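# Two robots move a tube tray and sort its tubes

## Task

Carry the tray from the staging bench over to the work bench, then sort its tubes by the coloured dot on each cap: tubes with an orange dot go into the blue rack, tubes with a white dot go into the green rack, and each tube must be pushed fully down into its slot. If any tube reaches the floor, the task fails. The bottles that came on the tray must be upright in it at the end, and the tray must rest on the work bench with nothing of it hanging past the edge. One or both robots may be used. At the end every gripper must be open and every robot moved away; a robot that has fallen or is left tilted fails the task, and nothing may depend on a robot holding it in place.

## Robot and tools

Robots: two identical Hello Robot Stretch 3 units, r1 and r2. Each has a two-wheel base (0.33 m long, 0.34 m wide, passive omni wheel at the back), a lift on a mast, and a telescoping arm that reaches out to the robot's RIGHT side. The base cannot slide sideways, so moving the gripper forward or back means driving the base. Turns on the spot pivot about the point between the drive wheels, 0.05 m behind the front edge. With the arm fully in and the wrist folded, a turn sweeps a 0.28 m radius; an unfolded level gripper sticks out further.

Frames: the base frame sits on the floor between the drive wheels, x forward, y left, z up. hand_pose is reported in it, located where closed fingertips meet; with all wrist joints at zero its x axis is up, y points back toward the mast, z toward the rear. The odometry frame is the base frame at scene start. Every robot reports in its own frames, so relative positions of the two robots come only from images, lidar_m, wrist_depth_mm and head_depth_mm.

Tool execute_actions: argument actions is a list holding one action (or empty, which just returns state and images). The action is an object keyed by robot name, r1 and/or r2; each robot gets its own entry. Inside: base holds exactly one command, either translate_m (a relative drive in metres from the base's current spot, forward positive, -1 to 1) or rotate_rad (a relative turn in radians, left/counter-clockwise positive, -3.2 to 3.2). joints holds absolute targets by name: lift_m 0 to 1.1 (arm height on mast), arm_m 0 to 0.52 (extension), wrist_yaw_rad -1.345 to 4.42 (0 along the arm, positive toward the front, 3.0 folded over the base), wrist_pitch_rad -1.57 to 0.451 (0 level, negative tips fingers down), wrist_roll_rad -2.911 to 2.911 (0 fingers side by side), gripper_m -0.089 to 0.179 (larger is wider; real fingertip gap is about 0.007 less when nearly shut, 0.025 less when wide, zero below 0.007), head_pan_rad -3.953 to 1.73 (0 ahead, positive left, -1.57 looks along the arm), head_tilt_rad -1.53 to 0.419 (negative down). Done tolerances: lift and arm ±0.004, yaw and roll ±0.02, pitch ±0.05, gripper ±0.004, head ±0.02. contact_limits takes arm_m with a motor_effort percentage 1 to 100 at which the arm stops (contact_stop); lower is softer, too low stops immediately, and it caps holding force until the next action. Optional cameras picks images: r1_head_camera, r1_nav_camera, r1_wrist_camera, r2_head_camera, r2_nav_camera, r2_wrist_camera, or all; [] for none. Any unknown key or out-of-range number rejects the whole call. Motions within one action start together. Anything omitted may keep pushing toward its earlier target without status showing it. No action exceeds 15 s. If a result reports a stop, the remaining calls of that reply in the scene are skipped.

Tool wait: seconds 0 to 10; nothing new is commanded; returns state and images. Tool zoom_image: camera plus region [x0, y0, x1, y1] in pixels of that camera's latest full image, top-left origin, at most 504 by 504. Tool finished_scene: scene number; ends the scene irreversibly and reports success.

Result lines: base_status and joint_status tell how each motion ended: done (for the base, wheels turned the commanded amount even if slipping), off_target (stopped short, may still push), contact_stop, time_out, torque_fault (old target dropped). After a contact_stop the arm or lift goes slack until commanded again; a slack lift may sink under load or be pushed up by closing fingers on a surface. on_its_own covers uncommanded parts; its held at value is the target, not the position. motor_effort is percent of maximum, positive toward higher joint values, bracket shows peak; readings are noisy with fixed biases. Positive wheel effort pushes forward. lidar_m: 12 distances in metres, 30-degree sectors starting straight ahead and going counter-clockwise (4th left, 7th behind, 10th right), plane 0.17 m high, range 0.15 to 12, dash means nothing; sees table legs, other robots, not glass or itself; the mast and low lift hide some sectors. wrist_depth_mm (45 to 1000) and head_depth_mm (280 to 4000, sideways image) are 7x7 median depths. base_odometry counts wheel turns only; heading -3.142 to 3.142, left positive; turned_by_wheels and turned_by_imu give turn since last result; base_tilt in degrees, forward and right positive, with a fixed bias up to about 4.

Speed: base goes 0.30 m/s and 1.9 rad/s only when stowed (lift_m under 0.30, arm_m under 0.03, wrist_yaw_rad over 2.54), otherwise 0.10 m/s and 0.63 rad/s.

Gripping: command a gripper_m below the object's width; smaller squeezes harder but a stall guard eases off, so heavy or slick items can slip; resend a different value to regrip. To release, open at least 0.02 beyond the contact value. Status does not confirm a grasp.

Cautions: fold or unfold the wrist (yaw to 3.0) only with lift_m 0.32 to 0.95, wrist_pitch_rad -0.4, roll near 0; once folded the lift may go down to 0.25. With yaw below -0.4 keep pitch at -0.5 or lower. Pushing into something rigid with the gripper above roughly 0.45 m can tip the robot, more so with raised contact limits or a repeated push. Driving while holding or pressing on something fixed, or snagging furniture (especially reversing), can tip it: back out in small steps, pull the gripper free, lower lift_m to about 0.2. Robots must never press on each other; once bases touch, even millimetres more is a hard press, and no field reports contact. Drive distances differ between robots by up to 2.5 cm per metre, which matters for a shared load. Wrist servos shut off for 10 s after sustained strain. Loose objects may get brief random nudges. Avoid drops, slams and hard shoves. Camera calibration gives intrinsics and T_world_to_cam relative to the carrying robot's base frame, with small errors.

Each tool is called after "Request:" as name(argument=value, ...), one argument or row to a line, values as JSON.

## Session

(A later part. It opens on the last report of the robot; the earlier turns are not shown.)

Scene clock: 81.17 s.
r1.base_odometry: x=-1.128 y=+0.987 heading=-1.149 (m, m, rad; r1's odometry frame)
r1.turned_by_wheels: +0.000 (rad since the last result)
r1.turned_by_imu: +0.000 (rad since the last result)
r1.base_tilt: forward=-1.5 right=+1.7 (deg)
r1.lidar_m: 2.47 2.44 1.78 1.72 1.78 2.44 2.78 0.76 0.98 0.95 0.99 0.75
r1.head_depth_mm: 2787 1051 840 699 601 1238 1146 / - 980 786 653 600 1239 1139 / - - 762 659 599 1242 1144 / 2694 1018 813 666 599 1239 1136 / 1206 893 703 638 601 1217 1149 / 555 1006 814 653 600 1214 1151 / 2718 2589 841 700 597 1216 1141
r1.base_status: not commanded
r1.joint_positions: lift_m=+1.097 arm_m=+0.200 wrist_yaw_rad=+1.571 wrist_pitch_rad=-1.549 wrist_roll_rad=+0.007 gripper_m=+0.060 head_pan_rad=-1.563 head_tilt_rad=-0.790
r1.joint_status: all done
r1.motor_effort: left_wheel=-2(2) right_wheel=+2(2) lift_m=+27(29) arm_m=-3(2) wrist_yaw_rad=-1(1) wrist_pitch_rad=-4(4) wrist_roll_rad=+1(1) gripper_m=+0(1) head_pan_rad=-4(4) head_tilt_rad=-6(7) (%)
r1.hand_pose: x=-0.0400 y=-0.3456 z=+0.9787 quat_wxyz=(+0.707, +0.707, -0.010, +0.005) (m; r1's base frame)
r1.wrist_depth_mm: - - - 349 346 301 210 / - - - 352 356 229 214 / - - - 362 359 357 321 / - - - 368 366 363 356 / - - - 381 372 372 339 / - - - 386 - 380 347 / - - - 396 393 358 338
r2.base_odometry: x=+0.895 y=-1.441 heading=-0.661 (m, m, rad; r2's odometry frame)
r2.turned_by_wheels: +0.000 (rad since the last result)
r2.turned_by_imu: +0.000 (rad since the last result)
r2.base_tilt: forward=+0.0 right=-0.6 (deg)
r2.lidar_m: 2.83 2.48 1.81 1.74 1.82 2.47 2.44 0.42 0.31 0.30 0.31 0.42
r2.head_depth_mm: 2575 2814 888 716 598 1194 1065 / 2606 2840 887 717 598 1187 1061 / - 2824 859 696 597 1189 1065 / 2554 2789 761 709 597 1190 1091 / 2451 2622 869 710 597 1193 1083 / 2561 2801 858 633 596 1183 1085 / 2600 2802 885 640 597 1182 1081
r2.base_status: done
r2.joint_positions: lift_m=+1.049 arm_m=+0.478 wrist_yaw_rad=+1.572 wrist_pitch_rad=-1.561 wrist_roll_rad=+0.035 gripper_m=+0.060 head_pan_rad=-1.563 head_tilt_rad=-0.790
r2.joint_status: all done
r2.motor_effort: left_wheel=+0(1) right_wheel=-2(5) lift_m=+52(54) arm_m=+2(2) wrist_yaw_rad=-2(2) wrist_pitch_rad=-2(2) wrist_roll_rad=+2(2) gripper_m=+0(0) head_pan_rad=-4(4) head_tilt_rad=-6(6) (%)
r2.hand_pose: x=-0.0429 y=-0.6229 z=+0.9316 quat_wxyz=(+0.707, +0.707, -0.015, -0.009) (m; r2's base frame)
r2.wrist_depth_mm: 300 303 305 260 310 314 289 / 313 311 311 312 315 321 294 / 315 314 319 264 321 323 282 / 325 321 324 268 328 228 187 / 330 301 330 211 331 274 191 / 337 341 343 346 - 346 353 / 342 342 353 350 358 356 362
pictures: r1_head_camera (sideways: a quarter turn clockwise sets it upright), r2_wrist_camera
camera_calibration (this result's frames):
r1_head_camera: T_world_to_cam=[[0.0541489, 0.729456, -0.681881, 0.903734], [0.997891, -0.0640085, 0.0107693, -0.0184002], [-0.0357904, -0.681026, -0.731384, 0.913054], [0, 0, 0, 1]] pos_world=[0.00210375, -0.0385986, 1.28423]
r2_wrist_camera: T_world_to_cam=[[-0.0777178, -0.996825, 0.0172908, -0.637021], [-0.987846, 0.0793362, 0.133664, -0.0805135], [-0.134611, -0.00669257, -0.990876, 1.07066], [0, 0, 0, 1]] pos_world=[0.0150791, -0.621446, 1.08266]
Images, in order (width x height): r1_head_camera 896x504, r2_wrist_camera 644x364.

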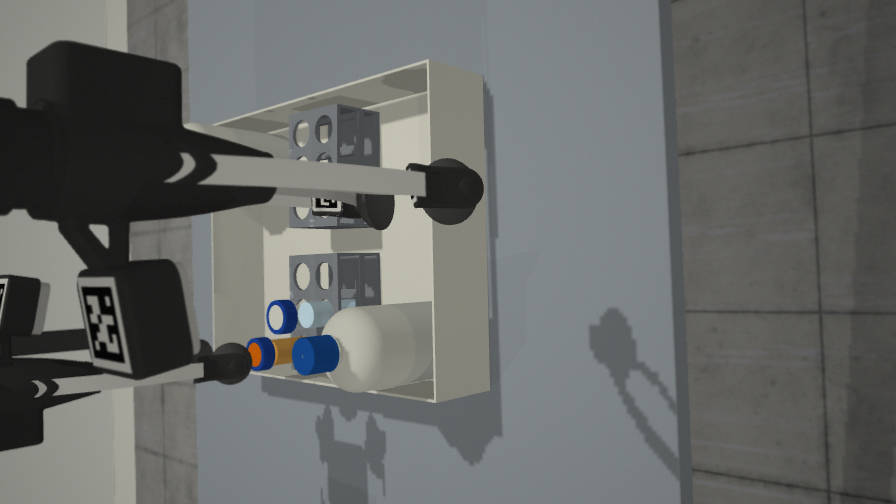

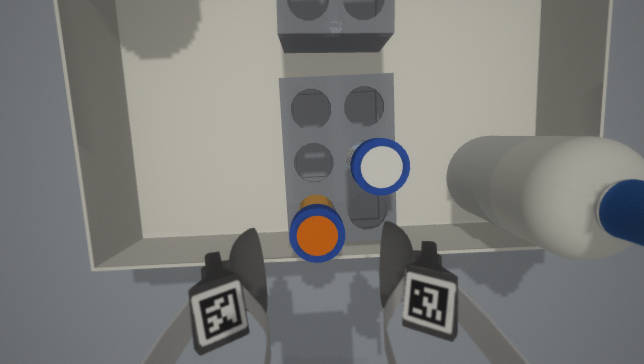

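Request:
execute_actions(
  actions=[
    {"r2":{"base":{"translate_m":-0.002},"joints":{"lift_m":0.993,"arm_m":0.475}}},
  ],
  cameras=["r2_wrist_camera"],
)

Request:
execute_actions(
  actions=[
    {"r2":{"joints":{"gripper_m":0.005}}},
  ],
  cameras=[],
)

Request:
execute_actions(
  actions=[
    {"r2":{"joints":{"lift_m":1.09}}},
  ],
  cameras=["r2_wrist_camera"],
)

Request:
execute_actions(
  actions=[
    {"r1":{"joints":{"arm_m":0.483}},"r2":{"base":{"translate_m":-0.35}}},
  ],
  cameras=["r2_wrist_camera","r1_wrist_camera"],
)

Scene clock: 83.30 s.
r1.base_odometry: x=-1.128 y=+0.987 heading=-1.149 (m, m, rad; r1's odometry frame)
r1.turned_by_wheels: +0.000 (rad since the last result)
r1.turned_by_imu: +0.000 (rad since the last result)
r1.base_tilt: forward=-1.4 right=+1.7 (deg)
r1.lidar_m: 2.47 2.44 1.78 1.72 1.79 2.44 2.78 0.76 0.99 0.95 0.99 0.75
r1.head_depth_mm: 2782 1048 840 699 598 1249 1141 / - 977 787 654 600 1242 1145 / - - 765 660 602 1237 1140 / 2676 1015 807 664 602 1252 1144 / 1228 875 681 640 598 1210 1146 / 553 1012 796 653 599 1226 1141 / 2705 2561 839 699 598 1216 1141
r1.base_status: not commanded
r1.joint_positions: lift_m=+1.097 arm_m=+0.200 wrist_yaw_rad=+1.571 wrist_pitch_rad=-1.549 wrist_roll_rad=+0.007 gripper_m=+0.060 head_pan_rad=-1.563 head_tilt_rad=-0.790
r1.joint_status: not commanded
r1.motor_effort: left_wheel=-2(2) right_wheel=+2(2) lift_m=+27(27) arm_m=-3(3) wrist_yaw_rad=-2(1) wrist_pitch_rad=-4(4) wrist_roll_rad=+1(2) gripper_m=+1(1) head_pan_rad=-4(4) head_tilt_rad=-6(6) (%)
r1.hand_pose: x=-0.0400 y=-0.3456 z=+0.9787 quat_wxyz=(+0.707, +0.707, -0.010, +0.005) (m; r1's base frame)
r1.wrist_depth_mm: - - - 350 346 301 209 / - - - 356 352 230 213 / - - - 363 361 357 323 / - - - 371 365 365 354 / - - - 377 374 371 339 / - - - 388 - 380 346 / - - - 396 391 359 338
r2.base_odometry: x=+0.894 y=-1.440 heading=-0.661 (m, m, rad; r2's odometry frame)
r2.turned_by_wheels: +0.000 (rad since the last result)
r2.turned_by_imu: +0.000 (rad since the last result)
r2.base_tilt: forward=+0.0 right=-0.7 (deg)
r2.lidar_m: 2.83 2.48 1.82 1.75 1.81 2.47 2.44 0.42 0.31 0.30 0.31 0.42
r2.head_depth_mm: - 2752 887 715 598 1180 1067 / 2612 2837 889 713 598 1191 1065 / - 2670 854 709 597 1187 1067 / 2606 2625 772 710 597 1186 1088 / 2450 2647 872 708 597 1189 1086 / 2639 2814 865 635 597 1183 1083 / 2591 2798 885 646 597 1183 1081
r2.base_status: done
r2.joint_positions: lift_m=+0.994 arm_m=+0.475 wrist_yaw_rad=+1.572 wrist_pitch_rad=-1.561 wrist_roll_rad=+0.035 gripper_m=+0.060 head_pan_rad=-1.563 head_tilt_rad=-0.790
r2.joint_status: all done
r2.motor_effort: left_wheel=+1(1) right_wheel=-1(5) lift_m=+17(51) arm_m=-4(0) wrist_yaw_rad=-1(2) wrist_pitch_rad=-2(2) wrist_roll_rad=+2(1) gripper_m=+0(0) head_pan_rad=-4(5) head_tilt_rad=-5(6) (%)
r2.hand_pose: x=-0.0430 y=-0.6206 z=+0.8759 quat_wxyz=(+0.707, +0.707, -0.015, -0.009) (m; r2's base frame)
r2.wrist_depth_mm: 228 251 254 241 258 257 253 / 228 256 260 202 258 263 255 / 224 262 262 207 225 266 237 / 222 265 271 212 149 231 158 / 220 273 274 199 273 252 157 / 219 232 242 154 - 287 293 / 286 287 290 294 294 295 300
pictures: r2_wrist_camera
camera_calibration (this result's frames):
r2_wrist_camera: T_world_to_cam=[[-0.0777126, -0.996825, 0.0173167, -0.633791], [-0.987802, 0.0793368, 0.133989, -0.0736199], [-0.134937, -0.0066928, -0.990832, 1.01543], [0, 0, 0, 1]] pos_world=[0.0150444, -0.619142, 1.02696]
Images, in order (width x height): r2_wrist_camera 644x364.

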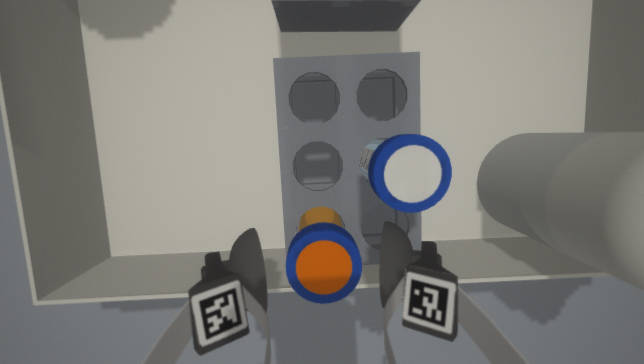

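Scene clock: 84.33 s.
r1.base_odometry: x=-1.128 y=+0.987 heading=-1.149 (m, m, rad; r1's odometry frame)
r1.turned_by_wheels: +0.000 (rad since the last result)
r1.turned_by_imu: +0.000 (rad since the last result)
r1.base_tilt: forward=-1.4 right=+1.7 (deg)
r1.lidar_m: 2.47 2.45 1.78 1.72 1.79 2.43 2.78 0.76 0.99 0.95 0.99 0.75
r1.head_depth_mm: 2762 1049 844 700 600 1247 1140 / - 983 785 654 601 1236 1142 / - - 763 661 599 1248 1140 / 2628 1016 813 664 598 1245 1149 / 1224 876 679 639 601 1226 1141 / 553 1013 792 653 599 1214 1144 / 2690 2575 839 699 600 1218 1146
r1.base_status: not commanded
r1.joint_positions: lift_m=+1.097 arm_m=+0.200 wrist_yaw_rad=+1.571 wrist_pitch_rad=-1.549 wrist_roll_rad=+0.007 gripper_m=+0.060 head_pan_rad=-1.563 head_tilt_rad=-0.790
r1.joint_status: not commanded
r1.motor_effort: left_wheel=-2(2) right_wheel=+2(2) lift_m=+27(27) arm_m=-3(3) wrist_yaw_rad=-1(1) wrist_pitch_rad=-4(4) wrist_roll_rad=+1(1) gripper_m=+0(0) head_pan_rad=-4(4) head_tilt_rad=-6(6) (%)
r1.hand_pose: x=-0.0400 y=-0.3456 z=+0.9787 quat_wxyz=(+0.707, +0.707, -0.010, +0.005) (m; r1's base frame)
r1.wrist_depth_mm: - - - 348 346 304 210 / - - - 354 351 229 214 / - - - 363 361 356 323 / - - - 370 369 363 354 / - - - 376 372 372 337 / - - - 387 - 377 345 / - - - 392 395 356 339
r2.base_odometry: x=+0.894 y=-1.440 heading=-0.661 (m, m, rad; r2's odometry frame)
r2.turned_by_wheels: +0.000 (rad since the last result)
r2.turned_by_imu: +0.000 (rad since the last result)
r2.base_tilt: forward=-0.2 right=-0.7 (deg)
r2.lidar_m: 2.83 2.48 1.82 1.75 1.81 2.47 2.44 0.42 0.31 0.30 0.31 0.42
r2.head_depth_mm: - 2753 885 714 598 1191 1067 / 2618 2821 888 713 598 1186 1070 / - 2605 855 712 598 1186 1067 / 2554 2637 774 711 597 1186 1089 / 2465 2623 866 710 597 1187 1086 / 2580 2771 864 634 596 1191 1086 / 2598 2800 886 645 596 1185 1081
r2.base_status: not commanded
r2.joint_positions: lift_m=+0.994 arm_m=+0.475 wrist_yaw_rad=+1.572 wrist_pitch_rad=-1.561 wrist_roll_rad=+0.035 gripper_m=+0.006 head_pan_rad=-1.563 head_tilt_rad=-0.790
r2.joint_status: all done
r2.motor_effort: left_wheel=+0(0) right_wheel=-2(2) lift_m=+17(17) arm_m=-5(5) wrist_yaw_rad=-2(2) wrist_pitch_rad=-1(2) wrist_roll_rad=+2(2) gripper_m=-16(100) head_pan_rad=-3(4) head_tilt_rad=-6(5) (%)
r2.hand_pose: x=-0.0430 y=-0.6206 z=+0.8759 quat_wxyz=(+0.707, +0.707, -0.015, -0.009) (m; r2's base frame)
r2.wrist_depth_mm: 230 253 254 242 257 258 257 / 224 256 259 201 260 267 256 / 225 264 262 206 226 267 237 / 222 267 271 212 149 232 159 / 220 272 273 162 271 251 157 / 218 233 230 153 260 290 295 / 284 288 292 293 293 295 298
pictures: none
No camera images: the call's "cameras" was empty. Leave "cameras" out to get every camera's image.

Scene clock: 86.03 s.
r1.base_odometry: x=-1.128 y=+0.987 heading=-1.149 (m, m, rad; r1's odometry frame)
r1.turned_by_wheels: +0.000 (rad since the last result)
r1.turned_by_imu: +0.000 (rad since the last result)
r1.base_tilt: forward=-1.3 right=+1.6 (deg)
r1.lidar_m: 2.47 2.45 1.79 1.72 1.78 2.44 2.77 0.76 0.99 0.95 0.99 0.75
r1.head_depth_mm: 2768 1049 841 698 599 1238 1140 / - 985 787 654 600 1244 1147 / - - 762 660 600 1242 1139 / 2685 1014 812 663 599 1243 1143 / 2583 895 711 640 599 1226 1141 / 2616 1000 817 652 599 1214 1147 / 2690 2568 839 700 600 1215 1140
r1.base_status: not commanded
r1.joint_positions: lift_m=+1.097 arm_m=+0.200 wrist_yaw_rad=+1.571 wrist_pitch_rad=-1.549 wrist_roll_rad=+0.007 gripper_m=+0.060 head_pan_rad=-1.563 head_tilt_rad=-0.790
r1.joint_status: not commanded
r1.motor_effort: left_wheel=-2(2) right_wheel=+2(2) lift_m=+27(27) arm_m=-3(3) wrist_yaw_rad=-1(1) wrist_pitch_rad=-4(4) wrist_roll_rad=+2(1) gripper_m=+1(1) head_pan_rad=-3(3) head_tilt_rad=-7(6) (%)
r1.hand_pose: x=-0.0400 y=-0.3456 z=+0.9787 quat_wxyz=(+0.707, +0.707, -0.010, +0.005) (m; r1's base frame)
r1.wrist_depth_mm: - - - 348 347 301 209 / - - - 354 355 230 213 / - - - 362 363 356 322 / - - - 372 367 367 357 / - - - 378 373 372 340 / - - - 386 - 380 347 / - - - 396 394 359 338
r2.base_odometry: x=+0.894 y=-1.440 heading=-0.661 (m, m, rad; r2's odometry frame)
r2.turned_by_wheels: +0.000 (rad since the last result)
r2.turned_by_imu: +0.000 (rad since the last result)
r2.base_tilt: forward=-0.1 right=-0.7 (deg)
r2.lidar_m: 2.83 2.49 1.82 1.74 1.81 2.47 2.44 0.42 0.31 0.30 0.31 0.42
r2.head_depth_mm: 2583 2800 890 713 598 1189 1064 / 2615 2795 888 714 598 1182 1066 / - 2817 827 709 598 1188 1068 / 2654 2829 767 710 597 1184 1083 / 2442 2646 868 709 596 1184 1081 / 2587 2768 862 635 596 1189 1083 / 2577 2765 882 644 597 1191 1085
r2.base_status: not commanded
r2.joint_positions: lift_m=+1.089 arm_m=+0.475 wrist_yaw_rad=+1.572 wrist_pitch_rad=-1.561 wrist_roll_rad=+0.035 gripper_m=+0.006 head_pan_rad=-1.563 head_tilt_rad=-0.790
r2.joint_status: all done
r2.motor_effort: left_wheel=+0(1) right_wheel=-1(1) lift_m=+53(57) arm_m=-4(4) wrist_yaw_rad=-2(1) wrist_pitch_rad=-2(2) wrist_roll_rad=+2(2) gripper_m=-16(16) head_pan_rad=-4(4) head_tilt_rad=-6(5) (%)
r2.hand_pose: x=-0.0430 y=-0.6206 z=+0.9716 quat_wxyz=(+0.707, +0.707, -0.015, -0.009) (m; r2's base frame)
r2.wrist_depth_mm: 343 336 343 315 343 351 355 / 347 346 354 350 356 360 361 / 356 358 356 302 364 335 371 / 365 363 370 309 369 237 213 / 372 371 366 162 337 387 387 / 382 381 385 153 392 397 397 / 389 393 392 396 395 404 406
pictures: r2_wrist_camera
camera_calibration (this result's frames):
r2_wrist_camera: T_world_to_cam=[[-0.0777124, -0.996825, 0.0173167, -0.635446], [-0.987802, 0.0793366, 0.133989, -0.0864385], [-0.134937, -0.00669283, -0.990832, 1.11022], [0, 0, 0, 1]] pos_world=[0.0150444, -0.619141, 1.12263]
Images, in order (width x height): r2_wrist_camera 644x364.

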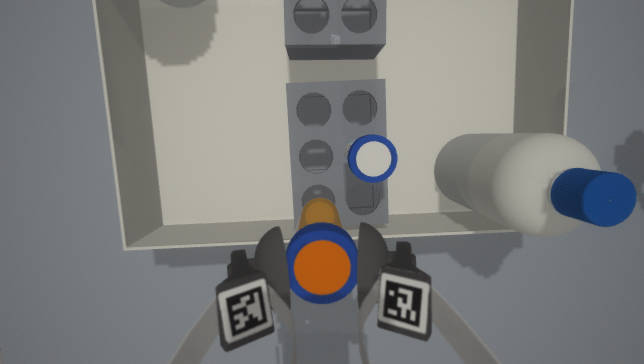

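Scene clock: 90.87 s.
r1.base_odometry: x=-1.128 y=+0.987 heading=-1.149 (m, m, rad; r1's odometry frame)
r1.turned_by_wheels: +0.000 (rad since the last result)
r1.turned_by_imu: +0.001 (rad since the last result)
r1.base_tilt: forward=-1.4 right=+1.6 (deg)
r1.lidar_m: 2.47 2.44 1.78 1.72 1.78 2.45 2.78 0.76 0.99 0.95 0.99 0.75
r1.head_depth_mm: 2766 1054 842 698 601 1239 1142 / 2780 1053 787 654 600 1246 1147 / 2770 881 762 654 600 1243 1146 / 2739 2549 813 664 600 1238 1147 / 2798 2551 713 641 600 1222 1144 / 2768 2586 821 653 600 1220 1137 / 2681 1403 838 700 602 1217 1139
r1.base_status: not commanded
r1.joint_positions: lift_m=+1.097 arm_m=+0.483 wrist_yaw_rad=+1.571 wrist_pitch_rad=-1.549 wrist_roll_rad=+0.008 gripper_m=+0.060 head_pan_rad=-1.563 head_tilt_rad=-0.790
r1.joint_status: all done
r1.motor_effort: left_wheel=-2(2) right_wheel=+2(2) lift_m=+27(27) arm_m=+4(3) wrist_yaw_rad=-1(1) wrist_pitch_rad=-4(4) wrist_roll_rad=+1(2) gripper_m=+1(0) head_pan_rad=-3(4) head_tilt_rad=-7(6) (%)
r1.hand_pose: x=-0.0400 y=-0.6278 z=+0.9787 quat_wxyz=(+0.707, +0.707, -0.010, +0.005) (m; r1's base frame)
r1.wrist_depth_mm: 356 349 348 346 343 342 342 / 363 217 254 348 347 347 352 / 370 360 361 357 355 356 359 / 377 374 370 366 364 363 364 / 386 381 374 368 368 345 367 / - 391 - 356 - 281 377 / - 398 360 341 343 237 384
r2.base_odometry: x=+0.617 y=-1.225 heading=-0.660 (m, m, rad; r2's odometry frame)
r2.turned_by_wheels: +0.000 (rad since the last result)
r2.turned_by_imu: +0.001 (rad since the last result)
r2.base_tilt: forward=+0.0 right=-0.7 (deg)
r2.lidar_m: 1.13 2.48 1.81 1.74 1.81 2.48 2.10 0.41 0.31 0.30 0.31 0.42
r2.head_depth_mm: 2584 2796 885 714 598 740 1069 / 2599 2805 887 712 598 1188 1061 / - 2786 857 713 597 1184 1065 / 2631 2811 857 715 597 1189 1063 / 2612 2794 887 713 596 1192 1068 / 2601 2807 883 711 597 1182 1065 / 2495 2625 810 692 596 1186 1063
r2.base_status: done
r2.joint_positions: lift_m=+1.089 arm_m=+0.475 wrist_yaw_rad=+1.572 wrist_pitch_rad=-1.561 wrist_roll_rad=+0.035 gripper_m=+0.006 head_pan_rad=-1.563 head_tilt_rad=-0.790
r2.joint_status: not commanded
r2.motor_effort: left_wheel=+0(1) right_wheel=-1(6) lift_m=+53(53) arm_m=-4(5) wrist_yaw_rad=-2(2) wrist_pitch_rad=-2(2) wrist_roll_rad=+2(1) gripper_m=-15(15) head_pan_rad=-4(3) head_tilt_rad=-5(5) (%)
r2.hand_pose: x=-0.0430 y=-0.6206 z=+0.9716 quat_wxyz=(+0.707, +0.707, -0.015, -0.009) (m; r2's base frame)
r2.wrist_depth_mm: 342 345 351 352 352 353 359 / 347 350 354 357 356 365 365 / 355 360 361 363 367 365 370 / 364 367 367 367 369 376 384 / 368 375 375 161 382 390 387 / 377 383 386 153 388 401 398 / 390 391 393 400 401 404 406
pictures: r1_wrist_camera, r2_wrist_camera
camera_calibration (this result's frames):
r1_wrist_camera: T_world_to_cam=[[-0.00331031, -0.999845, -0.0173207, -0.605282], [-0.992858, 0.00122065, 0.119292, -0.116925], [-0.119252, 0.0175919, -0.992708, 1.14057], [0, 0, 0, 1]] pos_world=[0.0179221, -0.62511, 1.13572]
r2_wrist_camera: T_world_to_cam=[[-0.0777123, -0.996825, 0.0173167, -0.635446], [-0.987802, 0.0793365, 0.133989, -0.0864386], [-0.134937, -0.00669285, -0.990832, 1.11022], [0, 0, 0, 1]] pos_world=[0.0150444, -0.619141, 1.12263]
Images, in order (width x height): r1_wrist_camera 644x364, r2_wrist_camera 644x364.

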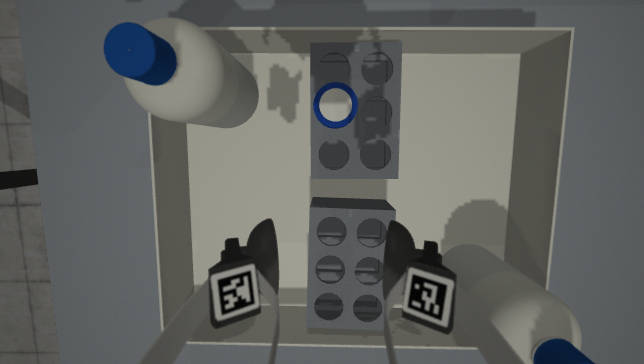

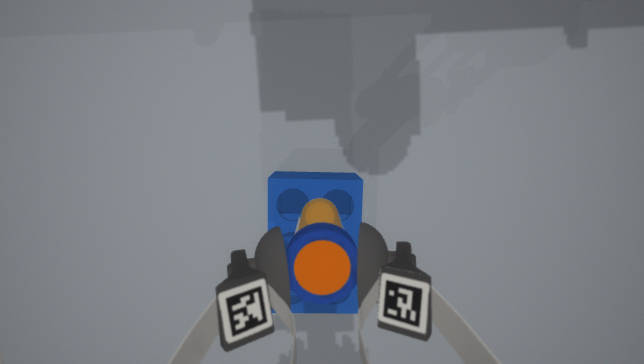

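Request:
execute_actions(
  actions=[
    {"r1":{"base":{"translate_m":0.087},"joints":{"arm_m":0.486,"lift_m":1.045}},"r2":{"base":{"translate_m":-0.003},"joints":{"arm_m":0.452,"lift_m":1.06}}},
  ],
  cameras=["r2_wrist_camera","r1_wrist_camera"],
)

Request:
zoom_image(
  camera="r2_wrist_camera",
  region=[260,150,420,270],
)

Scene clock: 92.97 s.
r1.base_odometry: x=-1.092 y=+0.907 heading=-1.149 (m, m, rad; r1's odometry frame)
r1.turned_by_wheels: +0.000 (rad since the last result)
r1.turned_by_imu: +0.000 (rad since the last result)
r1.base_tilt: forward=-1.5 right=+1.7 (deg)
r1.lidar_m: 2.38 2.44 1.78 1.72 1.78 2.44 2.87 0.84 0.99 0.95 0.99 0.67
r1.head_depth_mm: 2780 1011 762 652 600 1237 1146 / 2746 866 773 651 599 1242 1142 / 2839 1053 779 653 599 1250 1148 / 2813 2606 584 629 600 1244 1146 / 2805 2557 841 701 600 1212 1143 / 2687 2593 837 699 601 1221 1137 / 2619 1394 841 699 598 1214 1130
r1.base_status: done
r1.joint_positions: lift_m=+1.045 arm_m=+0.486 wrist_yaw_rad=+1.571 wrist_pitch_rad=-1.550 wrist_roll_rad=+0.008 gripper_m=+0.060 head_pan_rad=-1.563 head_tilt_rad=-0.790
r1.joint_status: all done
r1.motor_effort: left_wheel=-2(4) right_wheel=+1(6) lift_m=+18(25) arm_m=+4(4) wrist_yaw_rad=-1(1) wrist_pitch_rad=-4(4) wrist_roll_rad=+2(1) gripper_m=+0(0) head_pan_rad=-3(4) head_tilt_rad=-7(7) (%)
r1.hand_pose: x=-0.0401 y=-0.6308 z=+0.9273 quat_wxyz=(+0.707, +0.707, -0.010, +0.005) (m; r1's base frame)
r1.wrist_depth_mm: 305 302 302 301 299 296 294 / 311 311 307 304 303 302 299 / 319 314 311 308 306 307 303 / 322 175 262 258 310 312 285 / 236 182 323 200 320 321 285 / 339 321 - 291 - 325 322 / 345 343 341 275 332 319 330
r2.base_odometry: x=+0.615 y=-1.223 heading=-0.660 (m, m, rad; r2's odometry frame)
r2.turned_by_wheels: +0.000 (rad since the last result)
r2.turned_by_imu: +0.000 (rad since the last result)
r2.base_tilt: forward=-0.1 right=-0.9 (deg)
r2.lidar_m: 1.13 2.47 1.81 1.75 1.81 2.48 2.09 0.41 0.31 0.30 0.31 0.42
r2.head_depth_mm: 2579 2819 885 714 597 736 1066 / 2605 2822 885 715 598 1192 1062 / - 2798 856 714 598 1185 1064 / 2517 2797 873 713 598 1191 1068 / 2619 2791 886 712 596 1186 1064 / 2527 2763 886 713 595 1185 1063 / 2526 2820 812 696 598 1182 1066
r2.base_status: done
r2.joint_positions: lift_m=+1.061 arm_m=+0.452 wrist_yaw_rad=+1.572 wrist_pitch_rad=-1.561 wrist_roll_rad=+0.035 gripper_m=+0.006 head_pan_rad=-1.563 head_tilt_rad=-0.790
r2.joint_status: all done
r2.motor_effort: left_wheel=+0(1) right_wheel=-1(7) lift_m=+18(49) arm_m=-4(3) wrist_yaw_rad=-2(2) wrist_pitch_rad=-1(2) wrist_roll_rad=+2(1) gripper_m=-15(15) head_pan_rad=-3(4) head_tilt_rad=-5(5) (%)
r2.hand_pose: x=-0.0431 y=-0.5976 z=+0.9429 quat_wxyz=(+0.707, +0.707, -0.015, -0.009) (m; r2's base frame)
r2.wrist_depth_mm: 316 318 318 322 325 324 328 / 320 323 327 332 329 332 338 / 328 332 332 336 338 342 338 / 334 342 342 330 343 347 349 / 340 343 345 162 348 351 357 / 349 351 353 153 358 364 364 / 357 355 364 370 370 373 375
pictures: r1_wrist_camera, r2_wrist_camera
camera_calibration (this result's frames):
r1_wrist_camera: T_world_to_cam=[[-0.00331514, -0.999845, -0.0173197, -0.609174], [-0.992829, 0.0012212, 0.119537, -0.111072], [-0.119498, 0.0175918, -0.992679, 1.0895], [0, 0, 0, 1]] pos_world=[0.0178974, -0.62811, 1.08425]
r2_wrist_camera: T_world_to_cam=[[-0.077711, -0.996825, 0.0173255, -0.612037], [-0.987787, 0.0793371, 0.1341, -0.0845528], [-0.135049, -0.00669286, -0.990816, 1.08194], [0, 0, 0, 1]] pos_world=[0.0150325, -0.596144, 1.09394]
Images, in order (width x height): r1_wrist_camera 644x364, r2_wrist_camera 644x364.

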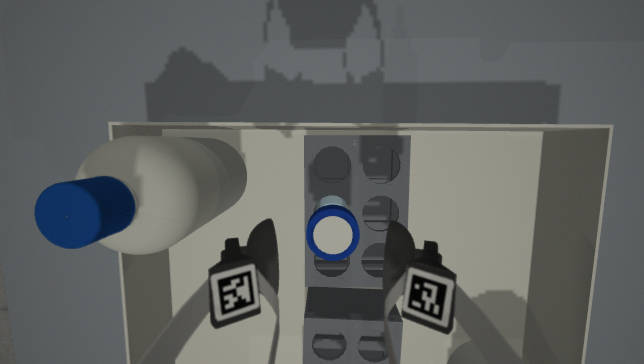

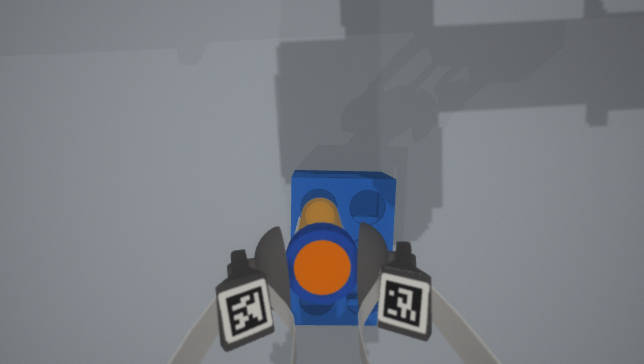

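Region (260, 150, 420, 270) of r2_wrist_camera's 644x364 image, scaled by 3.150; it fills the top 378 rows of this view, and the rest is white.

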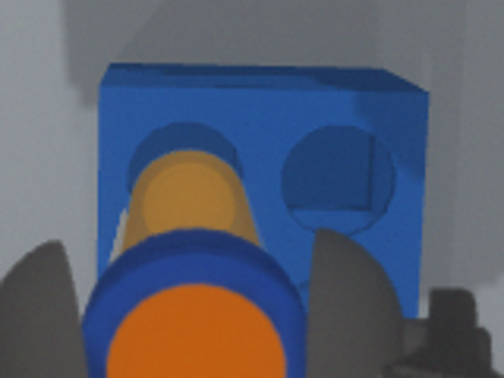

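Request:
execute_actions(
  actions=[
    {"r1":{"joints":{"lift_m":1.001,"arm_m":0.4875}},"r2":{"joints":{"lift_m":0.991}}},
  ],
  cameras=["r2_wrist_camera","r1_wrist_camera"],
)

Request:
execute_actions(
  actions=[
    {"r1":{"joints":{"gripper_m":0.005}},"r2":{"joints":{"gripper_m":0.065}}},
  ],
  cameras=["r2_wrist_camera"],
)

Request:
execute_actions(
  actions=[
    {"r1":{"joints":{"lift_m":1.097}},"r2":{"joints":{"lift_m":1.08}}},
  ],
  cameras=["r1_wrist_camera"],
)

Request:
execute_actions(
  actions=[
    {"r1":{"base":{"translate_m":-0.6}},"r2":{"base":{"translate_m":-0.3},"joints":{"arm_m":0.005,"head_pan_rad":-1.0,"head_tilt_rad":-0.7}}},
  ],
  cameras=["r1_wrist_camera","r2_head_camera"],
)

Scene clock: 94.93 s.
r1.base_odometry: x=-1.092 y=+0.907 heading=-1.149 (m, m, rad; r1's odometry frame)
r1.turned_by_wheels: +0.000 (rad since the last result)
r1.turned_by_imu: +0.000 (rad since the last result)
r1.base_tilt: forward=-1.4 right=+1.7 (deg)
r1.lidar_m: 2.38 2.45 1.79 1.72 1.79 2.44 2.86 0.84 0.99 0.95 0.98 0.67
r1.head_depth_mm: 2864 1019 763 653 599 1246 1141 / 2767 865 771 655 601 1245 1144 / 2681 1050 779 653 600 1233 1146 / 2711 2578 586 628 598 1248 1141 / 2658 2583 843 699 601 1221 1143 / 2759 2584 843 698 600 1216 1147 / 2588 1401 844 701 599 1223 1144
r1.base_status: not commanded
r1.joint_positions: lift_m=+1.001 arm_m=+0.487 wrist_yaw_rad=+1.571 wrist_pitch_rad=-1.550 wrist_roll_rad=+0.008 gripper_m=+0.060 head_pan_rad=-1.563 head_tilt_rad=-0.790
r1.joint_status: all done
r1.motor_effort: left_wheel=-2(2) right_wheel=+1(2) lift_m=+18(18) arm_m=+4(5) wrist_yaw_rad=-1(0) wrist_pitch_rad=-4(4) wrist_roll_rad=+1(2) gripper_m=+0(0) head_pan_rad=-4(3) head_tilt_rad=-6(6) (%)
r1.hand_pose: x=-0.0401 y=-0.6323 z=+0.8833 quat_wxyz=(+0.707, +0.707, -0.010, +0.005) (m; r1's base frame)
r1.wrist_depth_mm: 263 260 259 258 258 255 254 / 268 266 265 263 261 260 258 / 202 196 269 266 263 265 261 / 131 144 266 264 264 271 240 / 131 144 279 203 272 274 240 / 218 278 - 223 - 279 241 / 297 261 291 258 287 286 240
r2.base_odometry: x=+0.615 y=-1.223 heading=-0.660 (m, m, rad; r2's odometry frame)
r2.turned_by_wheels: +0.000 (rad since the last result)
r2.turned_by_imu: +0.000 (rad since the last result)
r2.base_tilt: forward=+0.2 right=-0.7 (deg)
r2.lidar_m: 1.13 2.48 1.81 1.74 1.81 2.48 2.10 0.41 0.31 0.30 0.31 0.42
r2.head_depth_mm: - 2699 884 713 597 735 1064 / 2637 2797 886 714 596 1193 1066 / - - 885 714 598 1190 1064 / 2618 2690 886 713 596 1189 1065 / 2581 2826 885 714 597 1182 1062 / 2556 2771 885 711 599 1185 1062 / 2538 2817 814 695 597 1187 1067
r2.base_status: not commanded
r2.joint_positions: lift_m=+0.992 arm_m=+0.452 wrist_yaw_rad=+1.572 wrist_pitch_rad=-1.561 wrist_roll_rad=+0.035 gripper_m=+0.006 head_pan_rad=-1.563 head_tilt_rad=-0.790
r2.joint_status: all done
r2.motor_effort: left_wheel=+0(0) right_wheel=-1(2) lift_m=+18(17) arm_m=-4(4) wrist_yaw_rad=-2(2) wrist_pitch_rad=-1(2) wrist_roll_rad=+2(2) gripper_m=-15(15) head_pan_rad=-4(3) head_tilt_rad=-6(5) (%)
r2.hand_pose: x=-0.0431 y=-0.5976 z=+0.8739 quat_wxyz=(+0.707, +0.707, -0.015, -0.009) (m; r2's base frame)
r2.wrist_depth_mm: 252 251 253 253 258 259 261 / 257 258 261 261 261 264 266 / 260 262 264 265 268 269 274 / 266 267 270 259 271 273 278 / 272 273 273 161 276 281 285 / 276 279 282 153 284 288 293 / 284 284 289 241 267 295 299
pictures: r1_wrist_camera, r2_wrist_camera
camera_calibration (this result's frames):
r1_wrist_camera: T_world_to_cam=[[-0.00331492, -0.999845, -0.0173197, -0.611435], [-0.992829, 0.00122098, 0.119537, -0.105811], [-0.119498, 0.0175918, -0.992679, 1.04585], [0, 0, 0, 1]] pos_world=[0.0178974, -0.629609, 1.04025]
r2_wrist_camera: T_world_to_cam=[[-0.0777108, -0.996825, 0.0173255, -0.610841], [-0.987787, 0.079337, 0.1341, -0.0752999], [-0.135049, -0.00669288, -0.990816, 1.01357], [0, 0, 0, 1]] pos_world=[0.0150325, -0.596144, 1.02494]
Images, in order (width x height): r1_wrist_camera 644x364, r2_wrist_camera 644x364.

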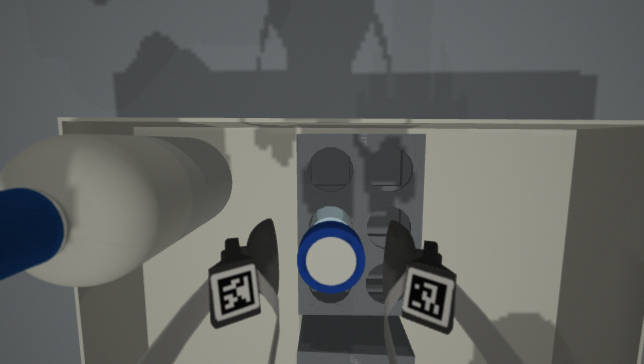

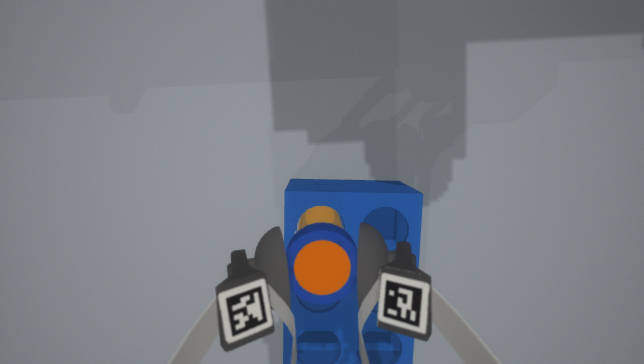

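Scene clock: 96.03 s.
r1.base_odometry: x=-1.092 y=+0.907 heading=-1.149 (m, m, rad; r1's odometry frame)
r1.turned_by_wheels: +0.000 (rad since the last result)
r1.turned_by_imu: +0.000 (rad since the last result)
r1.base_tilt: forward=-1.4 right=+1.7 (deg)
r1.lidar_m: 2.39 2.44 1.79 1.72 1.79 2.44 2.86 0.84 0.99 0.95 0.98 0.67
r1.head_depth_mm: 2861 1018 766 656 599 1238 1148 / 2758 866 772 654 600 1240 1144 / 2703 1049 780 653 600 1249 1138 / 2714 2601 585 628 599 1235 1151 / 2622 2551 839 698 599 1217 1134 / 2710 2550 841 699 601 1222 1141 / 2628 1390 839 698 599 1224 1144
r1.base_status: not commanded
r1.joint_positions: lift_m=+1.001 arm_m=+0.487 wrist_yaw_rad=+1.571 wrist_pitch_rad=-1.550 wrist_roll_rad=+0.008 gripper_m=+0.006 head_pan_rad=-1.563 head_tilt_rad=-0.790
r1.joint_status: all done
r1.motor_effort: left_wheel=-2(2) right_wheel=+2(2) lift_m=+18(18) arm_m=+4(4) wrist_yaw_rad=-1(1) wrist_pitch_rad=-4(4) wrist_roll_rad=+2(1) gripper_m=-10(82) head_pan_rad=-4(4) head_tilt_rad=-5(7) (%)
r1.hand_pose: x=-0.0401 y=-0.6323 z=+0.8833 quat_wxyz=(+0.707, +0.707, -0.010, +0.005) (m; r1's base frame)
r1.wrist_depth_mm: 263 262 259 258 258 254 254 / 269 267 264 262 263 259 261 / 201 197 269 266 263 264 262 / 131 144 267 264 264 267 242 / 132 143 278 160 272 276 241 / 217 279 285 157 278 279 239 / 297 278 292 258 261 285 239
r2.base_odometry: x=+0.615 y=-1.223 heading=-0.660 (m, m, rad; r2's odometry frame)
r2.turned_by_wheels: +0.000 (rad since the last result)
r2.turned_by_imu: +0.000 (rad since the last result)
r2.base_tilt: forward=+0.0 right=-0.7 (deg)
r2.lidar_m: 1.13 2.48 1.81 1.75 1.81 2.48 2.09 0.41 0.31 0.30 0.31 0.42
r2.head_depth_mm: - 2696 892 714 599 736 1067 / 2674 2795 888 715 597 1187 1066 / - - 888 713 598 1190 1064 / 2586 2668 886 715 597 1183 1068 / 2573 2842 885 711 598 1191 1068 / 2563 2748 884 714 596 1192 1063 / 2528 2830 811 694 595 1188 1065
r2.base_status: not commanded
r2.joint_positions: lift_m=+0.992 arm_m=+0.452 wrist_yaw_rad=+1.572 wrist_pitch_rad=-1.561 wrist_roll_rad=+0.035 gripper_m=+0.065 head_pan_rad=-1.563 head_tilt_rad=-0.790
r2.joint_status: all done
r2.motor_effort: left_wheel=+0(0) right_wheel=-1(2) lift_m=+18(18) arm_m=-4(5) wrist_yaw_rad=-2(1) wrist_pitch_rad=-1(2) wrist_roll_rad=+2(2) gripper_m=+1(96) head_pan_rad=-3(4) head_tilt_rad=-5(5) (%)
r2.hand_pose: x=-0.0431 y=-0.5976 z=+0.8739 quat_wxyz=(+0.707, +0.707, -0.015, -0.009) (m; r2's base frame)
r2.wrist_depth_mm: 251 254 254 256 257 258 264 / 257 256 259 259 263 264 266 / 261 262 265 264 268 269 271 / 266 267 269 261 270 276 277 / 270 275 274 200 274 282 286 / 276 278 - 156 - 286 290 / 284 284 288 248 261 293 295
pictures: r2_wrist_camera
camera_calibration (this result's frames):
r2_wrist_camera: T_world_to_cam=[[-0.0777105, -0.996825, 0.0173255, -0.610841], [-0.987787, 0.0793367, 0.1341, -0.0753003], [-0.135049, -0.00669292, -0.990816, 1.01357], [0, 0, 0, 1]] pos_world=[0.0150325, -0.596144, 1.02494]
Images, in order (width x height): r2_wrist_camera 644x364.

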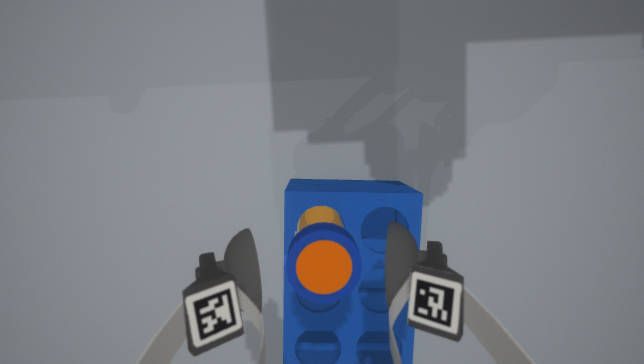

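Scene clock: 97.73 s.
r1.base_odometry: x=-1.092 y=+0.907 heading=-1.149 (m, m, rad; r1's odometry frame)
r1.turned_by_wheels: +0.000 (rad since the last result)
r1.turned_by_imu: +0.000 (rad since the last result)
r1.base_tilt: forward=-1.5 right=+1.6 (deg)
r1.lidar_m: 2.38 2.44 1.78 1.72 1.78 2.44 2.87 0.84 0.99 0.95 0.99 0.67
r1.head_depth_mm: 2754 1018 765 656 601 1244 1142 / 2745 867 774 654 600 1244 1140 / 2763 1047 777 654 600 1246 1142 / 2739 1009 588 626 600 1245 1146 / 2719 2566 838 699 601 1216 1142 / 2706 2614 841 697 600 1221 1148 / 2579 1388 839 700 599 1215 1138
r1.base_status: not commanded
r1.joint_positions: lift_m=+1.097 arm_m=+0.487 wrist_yaw_rad=+1.571 wrist_pitch_rad=-1.550 wrist_roll_rad=+0.008 gripper_m=+0.006 head_pan_rad=-1.563 head_tilt_rad=-0.790
r1.joint_status: all done
r1.motor_effort: left_wheel=-2(2) right_wheel=+2(1) lift_m=+27(29) arm_m=+4(4) wrist_yaw_rad=-1(1) wrist_pitch_rad=-4(4) wrist_roll_rad=+1(1) gripper_m=-10(10) head_pan_rad=-5(4) head_tilt_rad=-7(7) (%)
r1.hand_pose: x=-0.0401 y=-0.6323 z=+0.9787 quat_wxyz=(+0.707, +0.707, -0.010, +0.005) (m; r1's base frame)
r1.wrist_depth_mm: 353 353 351 349 345 342 341 / 361 360 357 357 354 350 347 / 371 364 360 357 357 356 353 / 376 216 265 355 366 364 364 / 387 381 375 160 369 365 371 / - 389 384 156 380 376 376 / - 398 394 356 385 337 386
r2.base_odometry: x=+0.615 y=-1.223 heading=-0.660 (m, m, rad; r2's odometry frame)
r2.turned_by_wheels: +0.000 (rad since the last result)
r2.turned_by_imu: +0.000 (rad since the last result)
r2.base_tilt: forward=-0.2 right=-0.8 (deg)
r2.lidar_m: 1.13 2.48 1.81 1.74 1.81 2.48 2.09 0.41 0.31 0.30 0.31 0.42
r2.head_depth_mm: 2591 2834 889 716 598 737 1062 / 2563 2795 886 714 598 1194 1068 / - 2789 854 717 596 1187 1067 / 2587 2806 883 714 597 1192 1066 / 2583 2829 884 712 597 1187 1064 / 2532 2760 884 714 595 1192 1067 / 2535 2802 815 691 596 1189 1060
r2.base_status: not commanded
r2.joint_positions: lift_m=+1.079 arm_m=+0.452 wrist_yaw_rad=+1.572 wrist_pitch_rad=-1.561 wrist_roll_rad=+0.035 gripper_m=+0.065 head_pan_rad=-1.563 head_tilt_rad=-0.790
r2.joint_status: all done
r2.motor_effort: left_wheel=+0(0) right_wheel=-1(2) lift_m=+52(53) arm_m=-4(4) wrist_yaw_rad=-2(2) wrist_pitch_rad=-2(2) wrist_roll_rad=+2(2) gripper_m=+0(1) head_pan_rad=-3(5) head_tilt_rad=-6(6) (%)
r2.hand_pose: x=-0.0431 y=-0.5976 z=+0.9616 quat_wxyz=(+0.707, +0.707, -0.015, -0.009) (m; r2's base frame)
r2.wrist_depth_mm: 332 333 335 340 341 347 349 / 341 339 345 345 348 346 355 / 346 349 350 352 355 357 362 / 356 356 356 332 364 369 366 / 359 365 368 308 368 374 376 / 368 371 - 316 - 380 385 / 380 378 384 384 388 393 393
pictures: r1_wrist_camera
camera_calibration (this result's frames):
r1_wrist_camera: T_world_to_cam=[[-0.00331538, -0.999845, -0.0173197, -0.609783], [-0.992829, 0.00122144, 0.119537, -0.117219], [-0.119498, 0.0175918, -0.992679, 1.14058], [0, 0, 0, 1]] pos_world=[0.0178974, -0.62961, 1.13568]
Images, in order (width x height): r1_wrist_camera 644x364.

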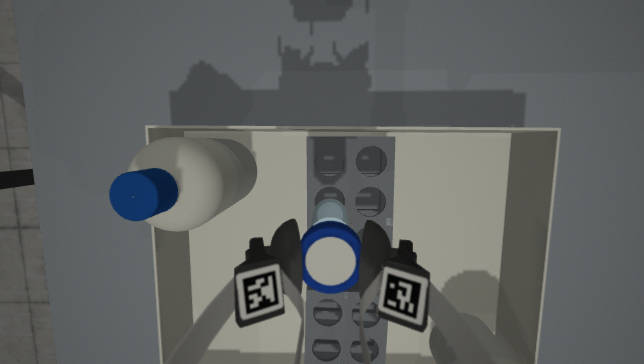

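Scene clock: 104.90 s.
r1.base_odometry: x=-1.337 y=+1.455 heading=-1.150 (m, m, rad; r1's odometry frame)
r1.turned_by_wheels: +0.000 (rad since the last result)
r1.turned_by_imu: +0.003 (rad since the last result)
r1.base_tilt: forward=-1.5 right=+1.8 (deg)
r1.lidar_m: 1.23 2.44 1.78 1.72 1.79 2.35 2.27 2.34 0.36 0.95 0.99 1.24
r1.head_depth_mm: 2764 2567 2061 700 600 733 1150 / 2735 2563 837 700 599 779 1112 / 2781 1050 778 700 600 1242 1150 / 2741 1014 764 696 599 1246 1144 / 2736 2561 836 701 599 1241 1145 / 2708 2576 838 700 601 1230 1144 / 2691 2567 838 699 599 1221 1148
r1.base_status: done
r1.joint_positions: lift_m=+1.097 arm_m=+0.487 wrist_yaw_rad=+1.571 wrist_pitch_rad=-1.550 wrist_roll_rad=+0.008 gripper_m=+0.006 head_pan_rad=-1.563 head_tilt_rad=-0.790
r1.joint_status: not commanded
r1.motor_effort: left_wheel=-2(5) right_wheel=+2(3) lift_m=+27(28) arm_m=+4(4) wrist_yaw_rad=-1(1) wrist_pitch_rad=-4(4) wrist_roll_rad=+2(1) gripper_m=-10(10) head_pan_rad=-3(3) head_tilt_rad=-6(7) (%)
r1.hand_pose: x=-0.0401 y=-0.6323 z=+0.9787 quat_wxyz=(+0.707, +0.707, -0.010, +0.005) (m; r1's base frame)
r1.wrist_depth_mm: 353 352 351 346 347 345 343 / 364 361 356 355 353 349 350 / 372 367 363 359 357 361 356 / 382 374 371 366 366 368 362 / 387 382 381 161 374 372 371 / - 390 387 157 380 382 379 / - 397 397 397 392 388 389
r2.base_odometry: x=+0.378 y=-1.039 heading=-0.660 (m, m, rad; r2's odometry frame)
r2.turned_by_wheels: +0.000 (rad since the last result)
r2.turned_by_imu: -0.001 (rad since the last result)
r2.base_tilt: forward=-0.1 right=-0.7 (deg)
r2.lidar_m: 1.15 2.48 1.81 1.75 1.81 2.48 1.80 2.00 3.13 0.29 0.31 0.42
r2.head_depth_mm: 2532 2818 1022 783 684 - 492 / 2658 3026 1021 740 653 513 677 / 2831 3118 1019 745 637 548 1129 / 3001 3319 1017 781 637 576 1089 / 3212 3457 954 786 636 1281 1085 / 3340 3307 935 784 653 1311 1132 / 3571 3543 979 784 693 1252 1126
r2.base_status: done
r2.joint_positions: lift_m=+1.079 arm_m=+0.005 wrist_yaw_rad=+1.572 wrist_pitch_rad=-1.561 wrist_roll_rad=+0.035 gripper_m=+0.065 head_pan_rad=-1.007 head_tilt_rad=-0.705
r2.joint_status: all done
r2.motor_effort: left_wheel=+0(1) right_wheel=-1(5) lift_m=+52(52) arm_m=-4(3) wrist_yaw_rad=-2(2) wrist_pitch_rad=-2(2) wrist_roll_rad=+2(2) gripper_m=+1(1) head_pan_rad=+4(45) head_tilt_rad=+3(15) (%)
r2.hand_pose: x=-0.0431 y=-0.1506 z=+0.9616 quat_wxyz=(+0.707, +0.707, -0.015, -0.009) (m; r2's base frame)
r2.wrist_depth_mm: - - - - 348 346 352 / - - - - 362 353 359 / - - - - 369 361 371 / - - - - 380 372 374 / - - - - - - - / - - - - - - - / - - - - - - -
pictures: r1_wrist_camera, r2_head_camera (sideways: a quarter turn clockwise sets it upright)
camera_calibration (this result's frames):
r1_wrist_camera: T_world_to_cam=[[-0.00331484, -0.999845, -0.0173197, -0.609783], [-0.992829, 0.00122091, 0.119537, -0.117219], [-0.119498, 0.0175918, -0.992679, 1.14058], [0, 0, 0, 1]] pos_world=[0.0178974, -0.62961, 1.13568]
r2_head_camera: T_world_to_cam=[[-0.353327, 0.596204, -0.720903, 0.964687], [0.856977, 0.515318, 0.00616071, -0.0170356], [0.375167, -0.61562, -0.693009, 0.85645], [0, 0, 0, 1]] pos_world=[0.0341373, -0.0391232, 1.28908]
Images, in order (width x height): r1_wrist_camera 644x364, r2_head_camera 896x504.

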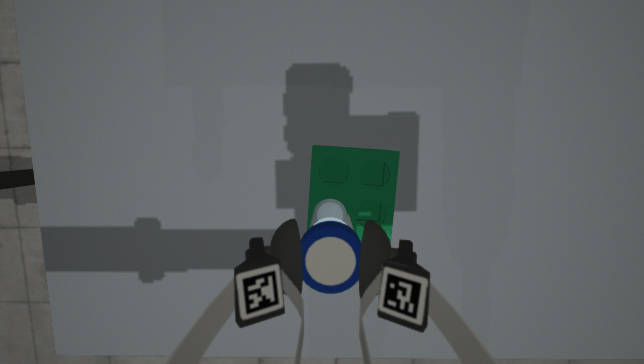

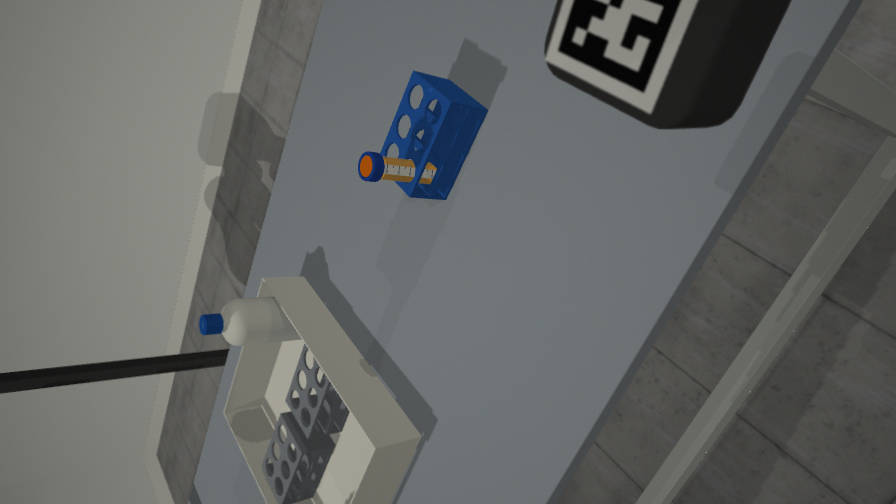

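Request:
execute_actions(
  actions=[
    {"r1":{"base":{"translate_m":-0.01},"joints":{"arm_m":0.4885,"lift_m":1.065}}},
  ],
  cameras=["r1_wrist_camera"],
)

Request:
zoom_image(
  camera="r1_wrist_camera",
  region=[270,130,430,250],
)

Scene clock: 107.13 s.
r1.base_odometry: x=-1.341 y=+1.464 heading=-1.150 (m, m, rad; r1's odometry frame)
r1.turned_by_wheels: +0.000 (rad since the last result)
r1.turned_by_imu: +0.000 (rad since the last result)
r1.base_tilt: forward=-1.4 right=+1.7 (deg)
r1.lidar_m: 1.24 2.43 1.78 1.72 1.78 2.34 2.26 2.35 0.35 0.95 0.99 1.24
r1.head_depth_mm: 2814 2569 2065 717 599 1226 1145 / 2768 2553 840 700 601 772 1104 / 2775 1053 802 698 601 1235 1141 / 2800 2580 747 700 599 1243 1146 / 2750 2575 840 698 601 1239 1148 / 2756 2552 840 698 599 1222 1142 / 2739 2538 842 701 598 1215 1141
r1.base_status: done
r1.joint_positions: lift_m=+1.065 arm_m=+0.488 wrist_yaw_rad=+1.571 wrist_pitch_rad=-1.550 wrist_roll_rad=+0.008 gripper_m=+0.006 head_pan_rad=-1.563 head_tilt_rad=-0.790
r1.joint_status: all done
r1.motor_effort: left_wheel=-2(7) right_wheel=+2(4) lift_m=+18(25) arm_m=+4(2) wrist_yaw_rad=-1(1) wrist_pitch_rad=-4(4) wrist_roll_rad=+2(2) gripper_m=-9(10) head_pan_rad=-3(3) head_tilt_rad=-7(6) (%)
r1.hand_pose: x=-0.0401 y=-0.6333 z=+0.9473 quat_wxyz=(+0.707, +0.707, -0.010, +0.005) (m; r1's base frame)
r1.wrist_depth_mm: 325 321 322 318 318 316 312 / 330 330 325 326 323 322 319 / 340 336 336 330 331 330 326 / 344 343 339 282 335 333 330 / 352 354 345 160 341 340 340 / 360 357 352 156 348 347 346 / 371 363 363 362 361 354 353
r2.base_odometry: x=+0.378 y=-1.039 heading=-0.660 (m, m, rad; r2's odometry frame)
r2.turned_by_wheels: +0.000 (rad since the last result)
r2.turned_by_imu: -0.001 (rad since the last result)
r2.base_tilt: forward=+0.0 right=-0.8 (deg)
r2.lidar_m: 1.15 2.48 1.81 1.75 1.81 2.48 1.80 2.00 3.13 0.29 0.31 0.42
r2.head_depth_mm: 2535 2804 1022 785 683 - 492 / 2657 2979 1026 741 656 512 677 / 2831 3092 1021 746 638 548 1130 / 2968 3281 1017 785 636 574 1091 / 3226 3433 953 784 640 1283 1085 / 3382 3339 939 783 655 1311 1123 / 3721 3606 976 783 694 1252 1125
r2.base_status: not commanded
r2.joint_positions: lift_m=+1.079 arm_m=+0.005 wrist_yaw_rad=+1.572 wrist_pitch_rad=-1.561 wrist_roll_rad=+0.035 gripper_m=+0.065 head_pan_rad=-1.007 head_tilt_rad=-0.705
r2.joint_status: not commanded
r2.motor_effort: left_wheel=+0(0) right_wheel=-1(1) lift_m=+53(52) arm_m=-5(4) wrist_yaw_rad=-2(2) wrist_pitch_rad=-2(1) wrist_roll_rad=+1(2) gripper_m=+1(1) head_pan_rad=+5(4) head_tilt_rad=+2(3) (%)
r2.hand_pose: x=-0.0431 y=-0.1506 z=+0.9616 quat_wxyz=(+0.707, +0.707, -0.015, -0.009) (m; r2's base frame)
r2.wrist_depth_mm: - - - - 353 343 349 / - - - - 359 353 354 / - - - - 373 362 362 / - - - - 379 368 373 / - - - - - - - / - - - - - - - / - - - - - - -
pictures: r1_wrist_camera
camera_calibration (this result's frames):
r1_wrist_camera: T_world_to_cam=[[-0.00331759, -0.999845, -0.0173191, -0.611333], [-0.992811, 0.00122099, 0.11969, -0.113641], [-0.11965, 0.0175917, -0.99266, 1.10935], [0, 0, 0, 1]] pos_world=[0.0178821, -0.630614, 1.10422]
Images, in order (width x height): r1_wrist_camera 644x364.

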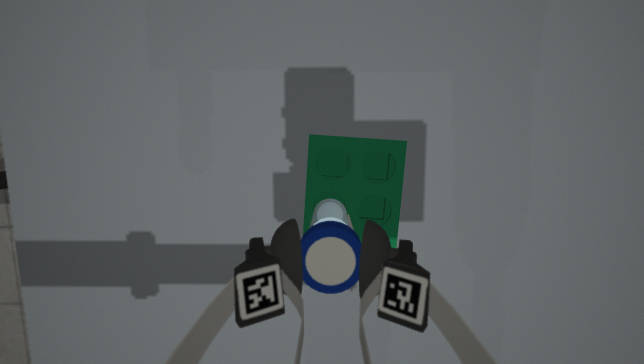

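Region (270, 130, 430, 250) of r1_wrist_camera's 644x364 image, scaled by 3.150; it fills the top 378 rows of this view, and the rest is white.

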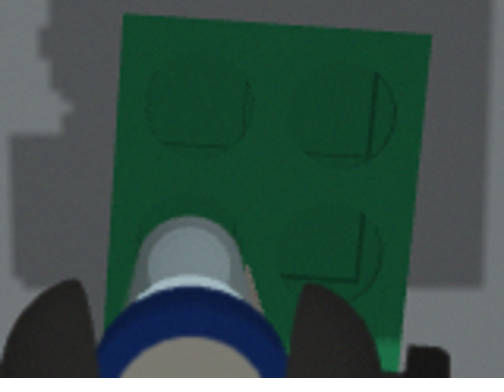

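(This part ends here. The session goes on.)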